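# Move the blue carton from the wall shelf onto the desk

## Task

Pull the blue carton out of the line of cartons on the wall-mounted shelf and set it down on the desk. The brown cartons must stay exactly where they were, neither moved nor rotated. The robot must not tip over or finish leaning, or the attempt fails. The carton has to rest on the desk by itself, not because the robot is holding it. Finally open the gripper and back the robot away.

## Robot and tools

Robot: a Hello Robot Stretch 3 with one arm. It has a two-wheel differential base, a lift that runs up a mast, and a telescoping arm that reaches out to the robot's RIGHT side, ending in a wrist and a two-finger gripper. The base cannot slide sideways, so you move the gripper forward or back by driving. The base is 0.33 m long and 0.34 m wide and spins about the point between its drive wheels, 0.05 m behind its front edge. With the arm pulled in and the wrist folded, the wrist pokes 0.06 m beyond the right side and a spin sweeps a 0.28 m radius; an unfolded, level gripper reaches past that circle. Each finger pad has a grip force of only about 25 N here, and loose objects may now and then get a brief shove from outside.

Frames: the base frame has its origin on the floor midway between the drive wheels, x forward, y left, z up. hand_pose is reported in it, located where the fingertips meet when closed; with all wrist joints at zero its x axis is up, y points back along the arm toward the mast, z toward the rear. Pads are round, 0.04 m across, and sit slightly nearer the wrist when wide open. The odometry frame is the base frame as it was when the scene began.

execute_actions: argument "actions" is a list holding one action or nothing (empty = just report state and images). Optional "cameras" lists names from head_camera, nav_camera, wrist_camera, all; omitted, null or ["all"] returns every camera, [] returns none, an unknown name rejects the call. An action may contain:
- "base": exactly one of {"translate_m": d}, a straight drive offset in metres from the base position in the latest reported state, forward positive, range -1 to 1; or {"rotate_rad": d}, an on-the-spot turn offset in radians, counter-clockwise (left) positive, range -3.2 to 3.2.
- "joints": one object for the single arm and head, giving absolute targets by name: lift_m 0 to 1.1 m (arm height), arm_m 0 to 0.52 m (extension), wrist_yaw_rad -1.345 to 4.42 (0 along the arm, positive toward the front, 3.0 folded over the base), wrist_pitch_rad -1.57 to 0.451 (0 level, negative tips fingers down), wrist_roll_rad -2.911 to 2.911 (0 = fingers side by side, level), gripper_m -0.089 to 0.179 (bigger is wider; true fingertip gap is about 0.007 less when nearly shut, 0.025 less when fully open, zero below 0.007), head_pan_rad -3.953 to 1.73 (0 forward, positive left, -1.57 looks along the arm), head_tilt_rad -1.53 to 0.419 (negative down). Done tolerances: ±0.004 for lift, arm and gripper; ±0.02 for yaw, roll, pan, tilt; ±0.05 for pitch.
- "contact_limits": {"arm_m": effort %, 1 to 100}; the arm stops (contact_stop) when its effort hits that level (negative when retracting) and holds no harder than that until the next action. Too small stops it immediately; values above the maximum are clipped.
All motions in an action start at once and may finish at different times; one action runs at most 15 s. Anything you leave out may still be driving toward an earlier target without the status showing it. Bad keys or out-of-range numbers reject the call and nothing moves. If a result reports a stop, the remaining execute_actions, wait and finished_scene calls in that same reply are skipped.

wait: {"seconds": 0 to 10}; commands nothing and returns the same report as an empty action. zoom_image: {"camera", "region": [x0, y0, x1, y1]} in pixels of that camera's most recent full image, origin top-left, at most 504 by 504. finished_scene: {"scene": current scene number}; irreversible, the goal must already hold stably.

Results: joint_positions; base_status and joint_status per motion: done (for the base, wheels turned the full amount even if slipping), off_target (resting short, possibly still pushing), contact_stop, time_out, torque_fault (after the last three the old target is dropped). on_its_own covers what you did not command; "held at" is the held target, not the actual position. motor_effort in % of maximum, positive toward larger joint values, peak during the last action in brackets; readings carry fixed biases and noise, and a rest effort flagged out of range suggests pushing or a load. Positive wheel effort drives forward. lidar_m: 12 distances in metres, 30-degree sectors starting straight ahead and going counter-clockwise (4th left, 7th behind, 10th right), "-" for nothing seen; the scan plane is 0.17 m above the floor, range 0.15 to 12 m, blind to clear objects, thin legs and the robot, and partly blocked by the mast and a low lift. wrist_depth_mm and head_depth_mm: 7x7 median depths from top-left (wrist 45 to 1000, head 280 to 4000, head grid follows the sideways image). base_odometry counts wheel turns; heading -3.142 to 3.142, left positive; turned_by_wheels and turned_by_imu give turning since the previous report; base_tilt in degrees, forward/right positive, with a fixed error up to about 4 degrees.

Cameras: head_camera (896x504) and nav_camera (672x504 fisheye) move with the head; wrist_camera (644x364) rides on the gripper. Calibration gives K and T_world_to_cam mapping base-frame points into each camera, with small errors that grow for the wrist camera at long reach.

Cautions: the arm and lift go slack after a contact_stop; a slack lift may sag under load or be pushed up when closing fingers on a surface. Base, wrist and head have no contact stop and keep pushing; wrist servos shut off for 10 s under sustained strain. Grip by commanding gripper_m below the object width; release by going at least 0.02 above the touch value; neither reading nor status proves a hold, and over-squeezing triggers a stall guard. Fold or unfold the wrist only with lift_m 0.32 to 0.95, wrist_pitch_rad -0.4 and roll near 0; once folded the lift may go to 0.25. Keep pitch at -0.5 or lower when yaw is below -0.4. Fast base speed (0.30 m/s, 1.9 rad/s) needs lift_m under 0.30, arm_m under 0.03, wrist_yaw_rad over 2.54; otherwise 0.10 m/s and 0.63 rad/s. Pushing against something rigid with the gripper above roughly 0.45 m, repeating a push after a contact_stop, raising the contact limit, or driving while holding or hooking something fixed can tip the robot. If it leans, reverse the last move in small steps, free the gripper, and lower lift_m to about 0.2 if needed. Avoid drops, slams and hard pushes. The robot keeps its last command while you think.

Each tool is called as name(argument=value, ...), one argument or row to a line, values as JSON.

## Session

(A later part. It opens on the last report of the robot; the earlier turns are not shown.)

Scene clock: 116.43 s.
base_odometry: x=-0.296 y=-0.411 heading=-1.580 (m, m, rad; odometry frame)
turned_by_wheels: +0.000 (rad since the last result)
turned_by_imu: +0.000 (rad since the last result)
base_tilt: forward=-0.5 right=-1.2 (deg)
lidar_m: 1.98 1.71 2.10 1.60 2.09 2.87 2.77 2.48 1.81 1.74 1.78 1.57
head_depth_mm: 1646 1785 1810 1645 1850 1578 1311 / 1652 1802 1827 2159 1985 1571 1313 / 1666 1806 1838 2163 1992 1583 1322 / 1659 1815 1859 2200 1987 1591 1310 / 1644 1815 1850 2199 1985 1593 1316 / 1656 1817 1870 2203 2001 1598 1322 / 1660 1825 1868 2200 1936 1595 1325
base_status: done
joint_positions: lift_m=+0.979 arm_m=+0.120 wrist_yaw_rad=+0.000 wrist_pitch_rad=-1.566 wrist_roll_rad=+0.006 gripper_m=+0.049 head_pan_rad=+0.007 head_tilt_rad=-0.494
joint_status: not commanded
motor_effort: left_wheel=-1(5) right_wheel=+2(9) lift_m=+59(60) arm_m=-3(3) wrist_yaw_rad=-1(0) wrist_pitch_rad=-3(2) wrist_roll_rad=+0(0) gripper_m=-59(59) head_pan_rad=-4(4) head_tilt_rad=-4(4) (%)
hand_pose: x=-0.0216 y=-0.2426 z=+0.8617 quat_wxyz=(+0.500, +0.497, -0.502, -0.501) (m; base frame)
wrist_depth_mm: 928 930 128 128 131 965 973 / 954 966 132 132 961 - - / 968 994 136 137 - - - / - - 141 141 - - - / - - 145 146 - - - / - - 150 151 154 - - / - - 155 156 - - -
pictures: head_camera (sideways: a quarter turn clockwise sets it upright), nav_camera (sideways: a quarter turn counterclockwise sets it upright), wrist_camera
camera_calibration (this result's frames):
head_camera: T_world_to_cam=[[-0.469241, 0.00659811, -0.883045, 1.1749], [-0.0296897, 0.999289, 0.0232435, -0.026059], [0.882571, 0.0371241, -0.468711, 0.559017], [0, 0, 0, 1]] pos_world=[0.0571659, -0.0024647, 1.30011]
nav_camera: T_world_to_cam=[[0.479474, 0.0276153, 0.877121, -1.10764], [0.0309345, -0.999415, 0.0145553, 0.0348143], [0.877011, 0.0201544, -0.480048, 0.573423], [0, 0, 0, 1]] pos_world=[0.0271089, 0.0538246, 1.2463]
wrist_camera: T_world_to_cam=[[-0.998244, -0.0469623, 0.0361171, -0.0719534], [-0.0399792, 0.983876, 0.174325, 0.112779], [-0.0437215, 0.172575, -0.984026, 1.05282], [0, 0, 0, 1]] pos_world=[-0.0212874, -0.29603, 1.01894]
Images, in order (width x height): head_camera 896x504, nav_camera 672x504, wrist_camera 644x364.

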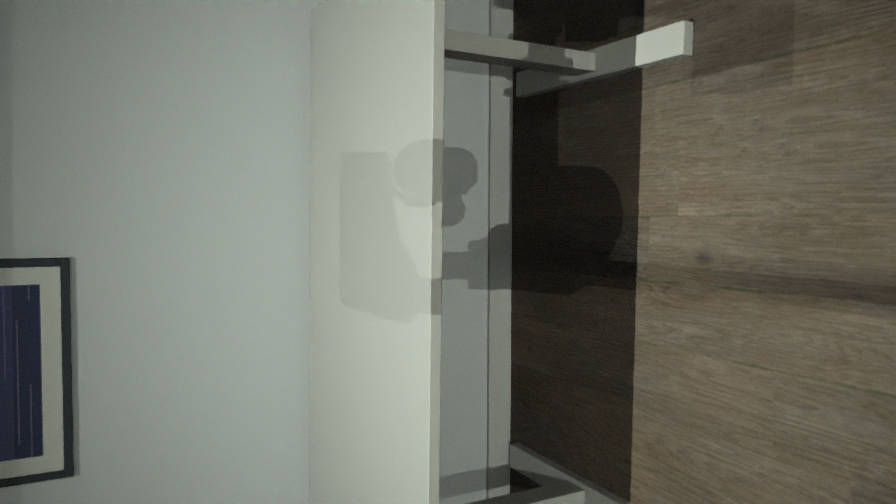

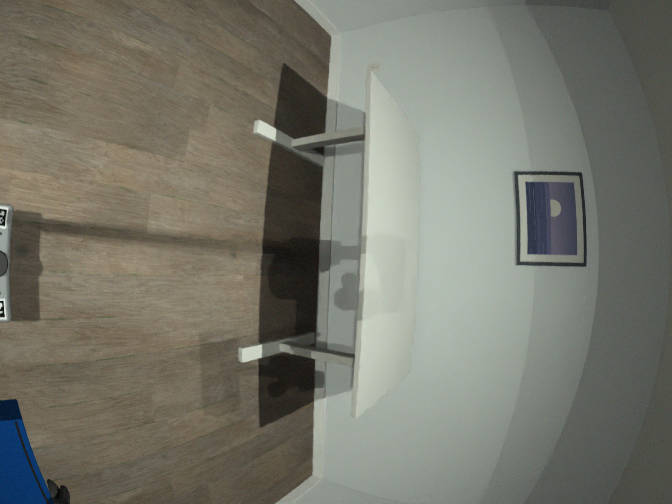

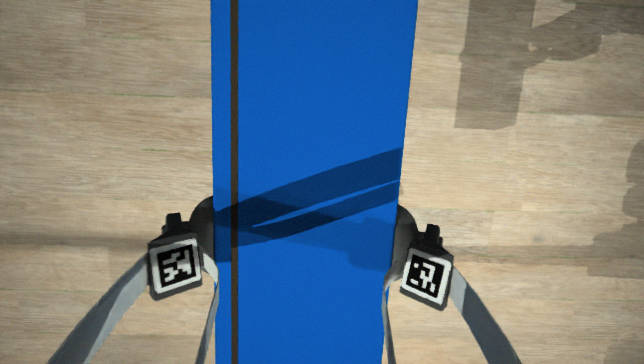

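execute_actions(
  actions=[
    {"base":{"translate_m":0.73}},
  ],
  cameras=[],
)

execute_actions(
  actions=[
    {"base":{"rotate_rad":1.571},"joints":{"head_pan_rad":-1.57,"head_tilt_rad":-0.8}},
  ],
  cameras=[],
)

execute_actions(
  actions=[
    {"joints":{"arm_m":0.51}},
  ],
)

Scene clock: 131.10 s.
base_odometry: x=-0.302 y=-1.141 heading=-1.580 (m, m, rad; odometry frame)
turned_by_wheels: +0.000 (rad since the last result)
turned_by_imu: +0.000 (rad since the last result)
base_tilt: forward=-0.4 right=-1.1 (deg)
lidar_m: 1.25 1.11 1.14 2.02 2.10 2.66 3.48 2.48 1.80 1.72 1.77 0.90
head_depth_mm: 1027 1116 1223 1195 884 703 1247 / 1033 1118 1222 1192 888 705 1248 / 1038 1125 1231 1197 887 707 1252 / 1036 1131 1233 1203 893 708 1256 / 1039 1134 1243 1204 891 710 1251 / 1025 1137 1244 1211 896 711 1263 / 1030 1142 1254 1214 896 712 1291
base_status: done
joint_positions: lift_m=+0.979 arm_m=+0.120 wrist_yaw_rad=+0.000 wrist_pitch_rad=-1.566 wrist_roll_rad=+0.006 gripper_m=+0.049 head_pan_rad=+0.007 head_tilt_rad=-0.494
joint_status: not commanded
motor_effort: left_wheel=-2(5) right_wheel=+2(8) lift_m=+59(60) arm_m=-3(3) wrist_yaw_rad=+0(0) wrist_pitch_rad=-2(2) wrist_roll_rad=+0(0) gripper_m=-59(59) head_pan_rad=-4(4) head_tilt_rad=-4(5) (%)
hand_pose: x=-0.0216 y=-0.2426 z=+0.8617 quat_wxyz=(+0.500, +0.497, -0.502, -0.501) (m; base frame)
wrist_depth_mm: 905 913 129 129 131 959 982 / 947 959 132 133 992 - - / 981 988 137 136 - - - / - - 141 141 - - - / - - 144 146 - - - / - - 150 151 153 - - / - - 155 155 - - -
pictures: none
No camera images: the call's "cameras" was empty. Leave "cameras" out to get every camera's image.

Scene clock: 134.53 s.
base_odometry: x=-0.302 y=-1.141 heading=-0.009 (m, m, rad; odometry frame)
turned_by_wheels: +1.571 (rad since the last result)
turned_by_imu: +1.545 (rad since the last result)
base_tilt: forward=-0.6 right=-1.1 (deg)
lidar_m: 2.02 1.83 2.66 3.48 2.49 1.81 1.72 1.77 0.90 1.25 1.11 1.14
head_depth_mm: 1062 - - 729 1361 1285 1141 / 1082 - - - 1397 1224 380 / 1083 1187 - - - 410 361 / 1090 1195 966 785 696 419 375 / 1090 1196 967 792 1407 1299 1150 / 1092 1201 979 793 1420 1308 1151 / 1096 1199 981 796 1425 1306 1157
base_status: done
joint_positions: lift_m=+0.979 arm_m=+0.120 wrist_yaw_rad=+0.000 wrist_pitch_rad=-1.566 wrist_roll_rad=+0.006 gripper_m=+0.049 head_pan_rad=-1.563 head_tilt_rad=-0.790
joint_status: all done
motor_effort: left_wheel=-1(6) right_wheel=+3(9) lift_m=+60(59) arm_m=-3(3) wrist_yaw_rad=+0(0) wrist_pitch_rad=-3(2) wrist_roll_rad=+0(0) gripper_m=-59(59) head_pan_rad=-4(37) head_tilt_rad=-7(37) (%)
hand_pose: x=-0.0216 y=-0.2426 z=+0.8617 quat_wxyz=(+0.500, +0.497, -0.502, -0.501) (m; base frame)
wrist_depth_mm: 907 938 128 129 131 955 964 / 957 950 132 132 947 988 - / 955 978 136 136 - - - / - - 140 141 - - - / - - 144 145 - - - / - - 150 150 154 - - / - - 156 156 - - -
pictures: none
No camera images: the call's "cameras" was empty. Leave "cameras" out to get every camera's image.

Scene clock: 138.60 s.
base_odometry: x=-0.302 y=-1.141 heading=-0.009 (m, m, rad; odometry frame)
turned_by_wheels: +0.000 (rad since the last result)
turned_by_imu: +0.001 (rad since the last result)
base_tilt: forward=-0.6 right=-1.3 (deg)
lidar_m: 2.02 1.84 2.66 3.49 2.49 1.81 1.72 1.78 0.90 1.26 1.11 1.14
head_depth_mm: - 1181 956 775 1356 1291 1132 / 1100 1186 960 780 1400 1295 1141 / - 1143 694 742 1402 1294 1146 / 1092 1190 881 765 1413 1300 1148 / 1088 1192 971 790 1409 1301 1152 / 1093 1198 975 790 1417 1304 1153 / 1098 1202 980 795 1417 1310 1152
base_status: not commanded
joint_positions: lift_m=+0.979 arm_m=+0.510 wrist_yaw_rad=+0.000 wrist_pitch_rad=-1.566 wrist_roll_rad=+0.006 gripper_m=+0.049 head_pan_rad=-1.563 head_tilt_rad=-0.790
joint_status: all done
motor_effort: left_wheel=-2(2) right_wheel=+3(3) lift_m=+60(60) arm_m=+4(6) wrist_yaw_rad=+0(1) wrist_pitch_rad=-3(2) wrist_roll_rad=+0(0) gripper_m=-59(59) head_pan_rad=-4(3) head_tilt_rad=-7(7) (%)
hand_pose: x=-0.0216 y=-0.6317 z=+0.8617 quat_wxyz=(+0.500, +0.497, -0.502, -0.501) (m; base frame)
wrist_depth_mm: 268 271 128 128 131 282 283 / 277 278 132 132 284 290 290 / 284 288 136 136 296 298 302 / 294 297 140 141 303 308 313 / 302 304 145 145 311 319 326 / 314 317 150 151 153 332 334 / 322 330 156 156 338 345 347
pictures: head_camera (sideways: a quarter turn clockwise sets it upright), nav_camera (sideways: a quarter turn counterclockwise sets it upright), wrist_camera
camera_calibration (this result's frames):
head_camera: T_world_to_cam=[[0.0045617, 0.706582, -0.707616, 0.943313], [0.999333, 0.0224083, 0.0288179, -0.0395832], [0.0362187, -0.707276, -0.706009, 0.872887], [0, 0, 0, 1]] pos_world=[0.00363887, -0.0482688, 1.28491]
nav_camera: T_world_to_cam=[[0.02964, -0.714613, 0.698892, -0.872553], [-0.999376, -0.0346331, 0.00697136, 0.0509769], [0.019223, -0.698662, -0.715193, 0.884557], [0, 0, 0, 1]] pos_world=[0.0598037, -0.00376616, 1.24209]
wrist_camera: T_world_to_cam=[[-0.998245, -0.0469261, 0.036117, -0.0902017], [-0.0399434, 0.983877, 0.174329, 0.49559], [-0.0437152, 0.17258, -0.984025, 1.11997], [0, 0, 0, 1]] pos_world=[-0.0212881, -0.685117, 1.01894]
Images, in order (width x height): head_camera 896x504, nav_camera 672x504, wrist_camera 644x364.

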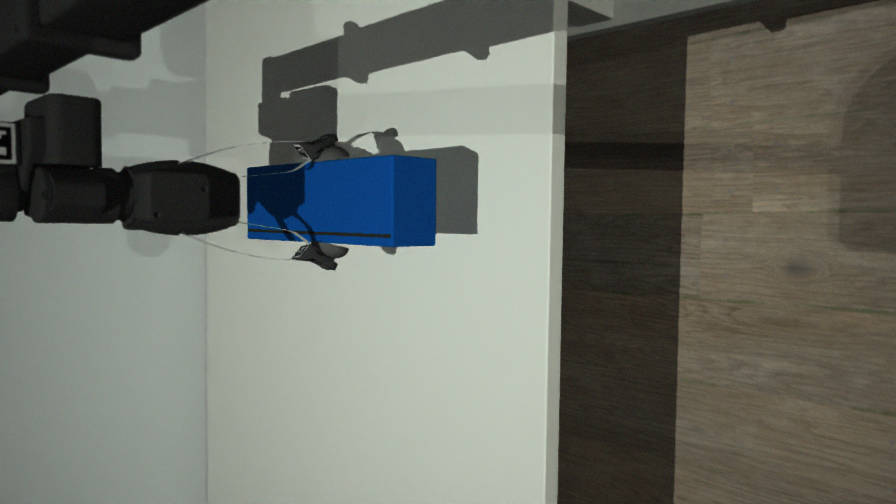

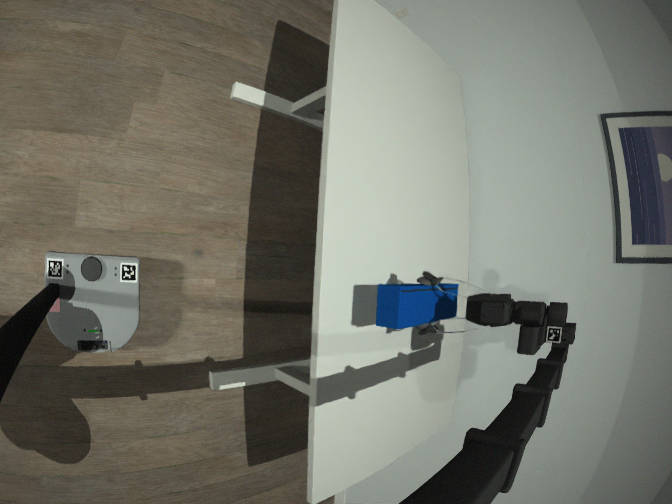

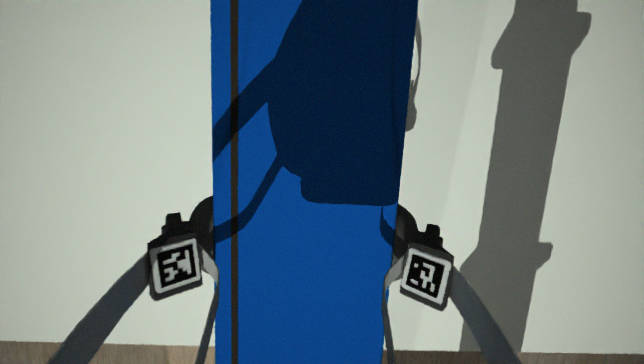

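execute_actions(
  actions=[
    {"joints":{"lift_m":0.886}},
  ],
  cameras=[],
)

execute_actions(
  actions=[
    {"joints":{"gripper_m":0.13}},
  ],
  cameras=[],
)

execute_actions(
  actions=[
    {"joints":{"lift_m":1.0,"gripper_m":0.135}},
  ],
  cameras=[],
)

execute_actions(
  actions=[
    {"joints":{"arm_m":0.0}},
  ],
  cameras=["nav_camera"],
)

Scene clock: 144.47 s.
base_odometry: x=-0.302 y=-1.141 heading=-0.009 (m, m, rad; odometry frame)
turned_by_wheels: +0.000 (rad since the last result)
turned_by_imu: +0.001 (rad since the last result)
base_tilt: forward=-0.5 right=-1.1 (deg)
lidar_m: 2.01 1.83 2.66 3.49 2.49 1.80 1.72 1.78 0.90 1.25 1.11 1.14
head_depth_mm: 1081 1183 - 769 1360 1293 1139 / 1044 1139 956 781 1400 1291 1143 / 1067 - 890 725 1407 1299 1147 / 1090 1193 951 748 1409 1295 1146 / 1095 1196 974 790 1412 1307 1152 / 1091 1197 977 792 1412 1305 1154 / 1092 1204 981 796 1423 1308 1155
base_status: not commanded
joint_positions: lift_m=+0.887 arm_m=+0.510 wrist_yaw_rad=+0.000 wrist_pitch_rad=-1.566 wrist_roll_rad=+0.006 gripper_m=+0.049 head_pan_rad=-1.563 head_tilt_rad=-0.790
joint_status: all done
motor_effort: left_wheel=-1(2) right_wheel=+3(3) lift_m=+22(57) arm_m=+4(4) wrist_yaw_rad=+0(0) wrist_pitch_rad=-2(2) wrist_roll_rad=+0(0) gripper_m=-59(59) head_pan_rad=-4(4) head_tilt_rad=-7(7) (%)
hand_pose: x=-0.0216 y=-0.6317 z=+0.7689 quat_wxyz=(+0.500, +0.497, -0.502, -0.501) (m; base frame)
wrist_depth_mm: 185 186 128 128 131 193 194 / 190 191 132 132 195 199 202 / 196 198 136 136 202 205 208 / 202 204 141 140 209 213 216 / 208 210 144 146 214 219 223 / 216 217 150 151 154 227 230 / 223 226 156 155 232 236 239
pictures: none
No camera images: the call's "cameras" was empty. Leave "cameras" out to get every camera's image.

Scene clock: 145.77 s.
base_odometry: x=-0.302 y=-1.141 heading=-0.009 (m, m, rad; odometry frame)
turned_by_wheels: +0.000 (rad since the last result)
turned_by_imu: +0.000 (rad since the last result)
base_tilt: forward=-0.5 right=-1.2 (deg)
lidar_m: 2.02 1.84 2.66 3.49 2.48 1.81 1.72 1.77 0.90 1.25 1.11 1.14
head_depth_mm: 1081 1185 - 767 1361 1291 1144 / 1047 1140 957 779 1406 1291 1138 / 1070 - 883 724 1412 1298 1145 / 1090 1187 953 747 1412 1300 1146 / 1088 1194 970 792 1407 1305 1154 / 1093 1202 978 791 1426 1310 1155 / 1099 1196 980 795 1416 1310 1154
base_status: not commanded
joint_positions: lift_m=+0.887 arm_m=+0.510 wrist_yaw_rad=+0.000 wrist_pitch_rad=-1.566 wrist_roll_rad=+0.006 gripper_m=+0.107 head_pan_rad=-1.563 head_tilt_rad=-0.790
joint_status: gripper_m off_target (ended at +0.107, target +0.130)
motor_effort: left_wheel=-2(2) right_wheel=+4(3) lift_m=+22(23) arm_m=+4(4) wrist_yaw_rad=+0(0) wrist_pitch_rad=-2(3) wrist_roll_rad=+0(0) gripper_m=+100(100) head_pan_rad=-4(3) head_tilt_rad=-7(7) (%)
hand_pose: x=-0.0216 y=-0.6317 z=+0.7689 quat_wxyz=(+0.500, +0.497, -0.502, -0.501) (m; base frame)
wrist_depth_mm: 185 186 137 137 190 193 195 / 190 191 142 141 195 199 201 / 197 197 146 145 203 206 208 / 202 204 150 150 209 212 214 / 209 210 155 155 158 220 222 / 215 221 160 161 225 227 230 / 222 226 166 166 233 236 239
pictures: none
No camera images: the call's "cameras" was empty. Leave "cameras" out to get every camera's image.

Scene clock: 147.63 s.
base_odometry: x=-0.302 y=-1.141 heading=-0.009 (m, m, rad; odometry frame)
turned_by_wheels: +0.000 (rad since the last result)
turned_by_imu: +0.000 (rad since the last result)
base_tilt: forward=-0.4 right=-1.3 (deg)
lidar_m: 2.02 1.84 2.66 3.48 2.48 1.81 1.72 1.77 0.90 1.25 1.11 1.13
head_depth_mm: 1123 1180 957 779 1360 1291 1138 / 1117 1183 941 779 1397 1297 1140 / - 1149 932 725 1410 1296 1144 / 1090 1196 939 749 1413 1295 1144 / 1085 1194 971 789 1407 1305 1151 / 1094 1197 974 790 1426 1309 1148 / 1095 1207 980 796 1427 1315 1154
base_status: not commanded
joint_positions: lift_m=+0.999 arm_m=+0.510 wrist_yaw_rad=+0.000 wrist_pitch_rad=-1.566 wrist_roll_rad=+0.006 gripper_m=+0.135 head_pan_rad=-1.563 head_tilt_rad=-0.790
joint_status: all done
motor_effort: left_wheel=-1(1) right_wheel=+3(3) lift_m=+59(61) arm_m=+4(4) wrist_yaw_rad=+0(1) wrist_pitch_rad=-3(3) wrist_roll_rad=+0(1) gripper_m=+1(100) head_pan_rad=-3(4) head_tilt_rad=-7(7) (%)
hand_pose: x=-0.0216 y=-0.6317 z=+0.8818 quat_wxyz=(+0.500, +0.497, -0.502, -0.501) (m; base frame)
wrist_depth_mm: 287 289 292 242 297 300 303 / 296 298 298 249 306 308 313 / 304 307 310 258 318 320 322 / 313 317 320 266 326 330 336 / 322 324 329 275 336 341 345 / 335 339 339 284 350 355 358 / - - - 357 363 369 370
pictures: none
No camera images: the call's "cameras" was empty. Leave "cameras" out to get every camera's image.

Scene clock: 152.57 s.
base_odometry: x=-0.302 y=-1.141 heading=-0.009 (m, m, rad; odometry frame)
turned_by_wheels: +0.000 (rad since the last result)
turned_by_imu: +0.001 (rad since the last result)
base_tilt: forward=-0.5 right=-1.2 (deg)
lidar_m: 2.02 1.83 2.66 3.49 2.49 1.81 1.72 1.77 0.90 1.25 1.11 1.13
head_depth_mm: 1079 1183 1023 - - - - / 1083 1183 1022 - - - - / 1083 1194 1030 - - - - / 1088 1193 968 750 1061 1304 1117 / 1092 1190 975 791 1414 1309 1176 / 1092 1198 978 793 1416 1307 1155 / 1096 1199 983 795 1419 1306 1157
base_status: not commanded
joint_positions: lift_m=+0.999 arm_m=+0.000 wrist_yaw_rad=+0.000 wrist_pitch_rad=-1.566 wrist_roll_rad=+0.006 gripper_m=+0.135 head_pan_rad=-1.563 head_tilt_rad=-0.790
joint_status: all done
motor_effort: left_wheel=-2(1) right_wheel=+3(4) lift_m=+59(59) arm_m=-4(4) wrist_yaw_rad=+0(0) wrist_pitch_rad=-2(3) wrist_roll_rad=+0(0) gripper_m=+0(1) head_pan_rad=-3(3) head_tilt_rad=-7(7) (%)
hand_pose: x=-0.0216 y=-0.1225 z=+0.8818 quat_wxyz=(+0.500, +0.497, -0.502, -0.501) (m; base frame)
wrist_depth_mm: 918 950 968 946 984 960 991 / 968 972 977 - - - - / - - - - - - - / - - - - - - - / - - - - - - - / - - - - - - - / - - - - - - -
pictures: nav_camera (sideways: a quarter turn counterclockwise sets it upright)
camera_calibration (this result's frames):
nav_camera: T_world_to_cam=[[0.029638, -0.714617, 0.698888, -0.872549], [-0.999376, -0.0346303, 0.00697123, 0.050977], [0.0192209, -0.698659, -0.715197, 0.884561], [0, 0, 0, 1]] pos_world=[0.0598037, -0.00376602, 1.24209]
Images, in order (width x height): nav_camera 672x504.

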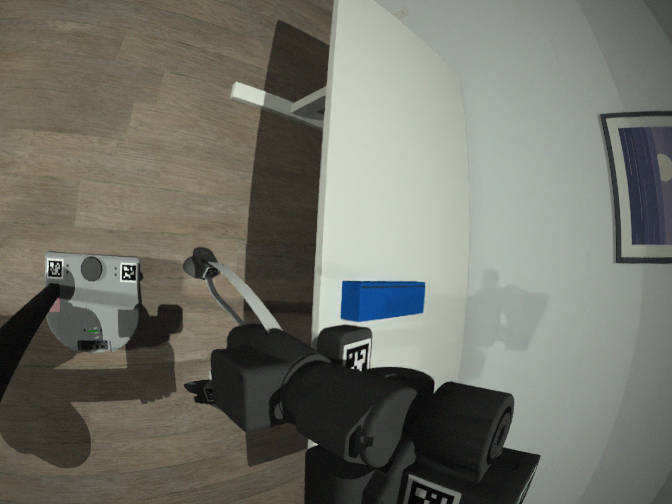

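finished_scene(
  scene=2,
)

The scene is finished: the task was done.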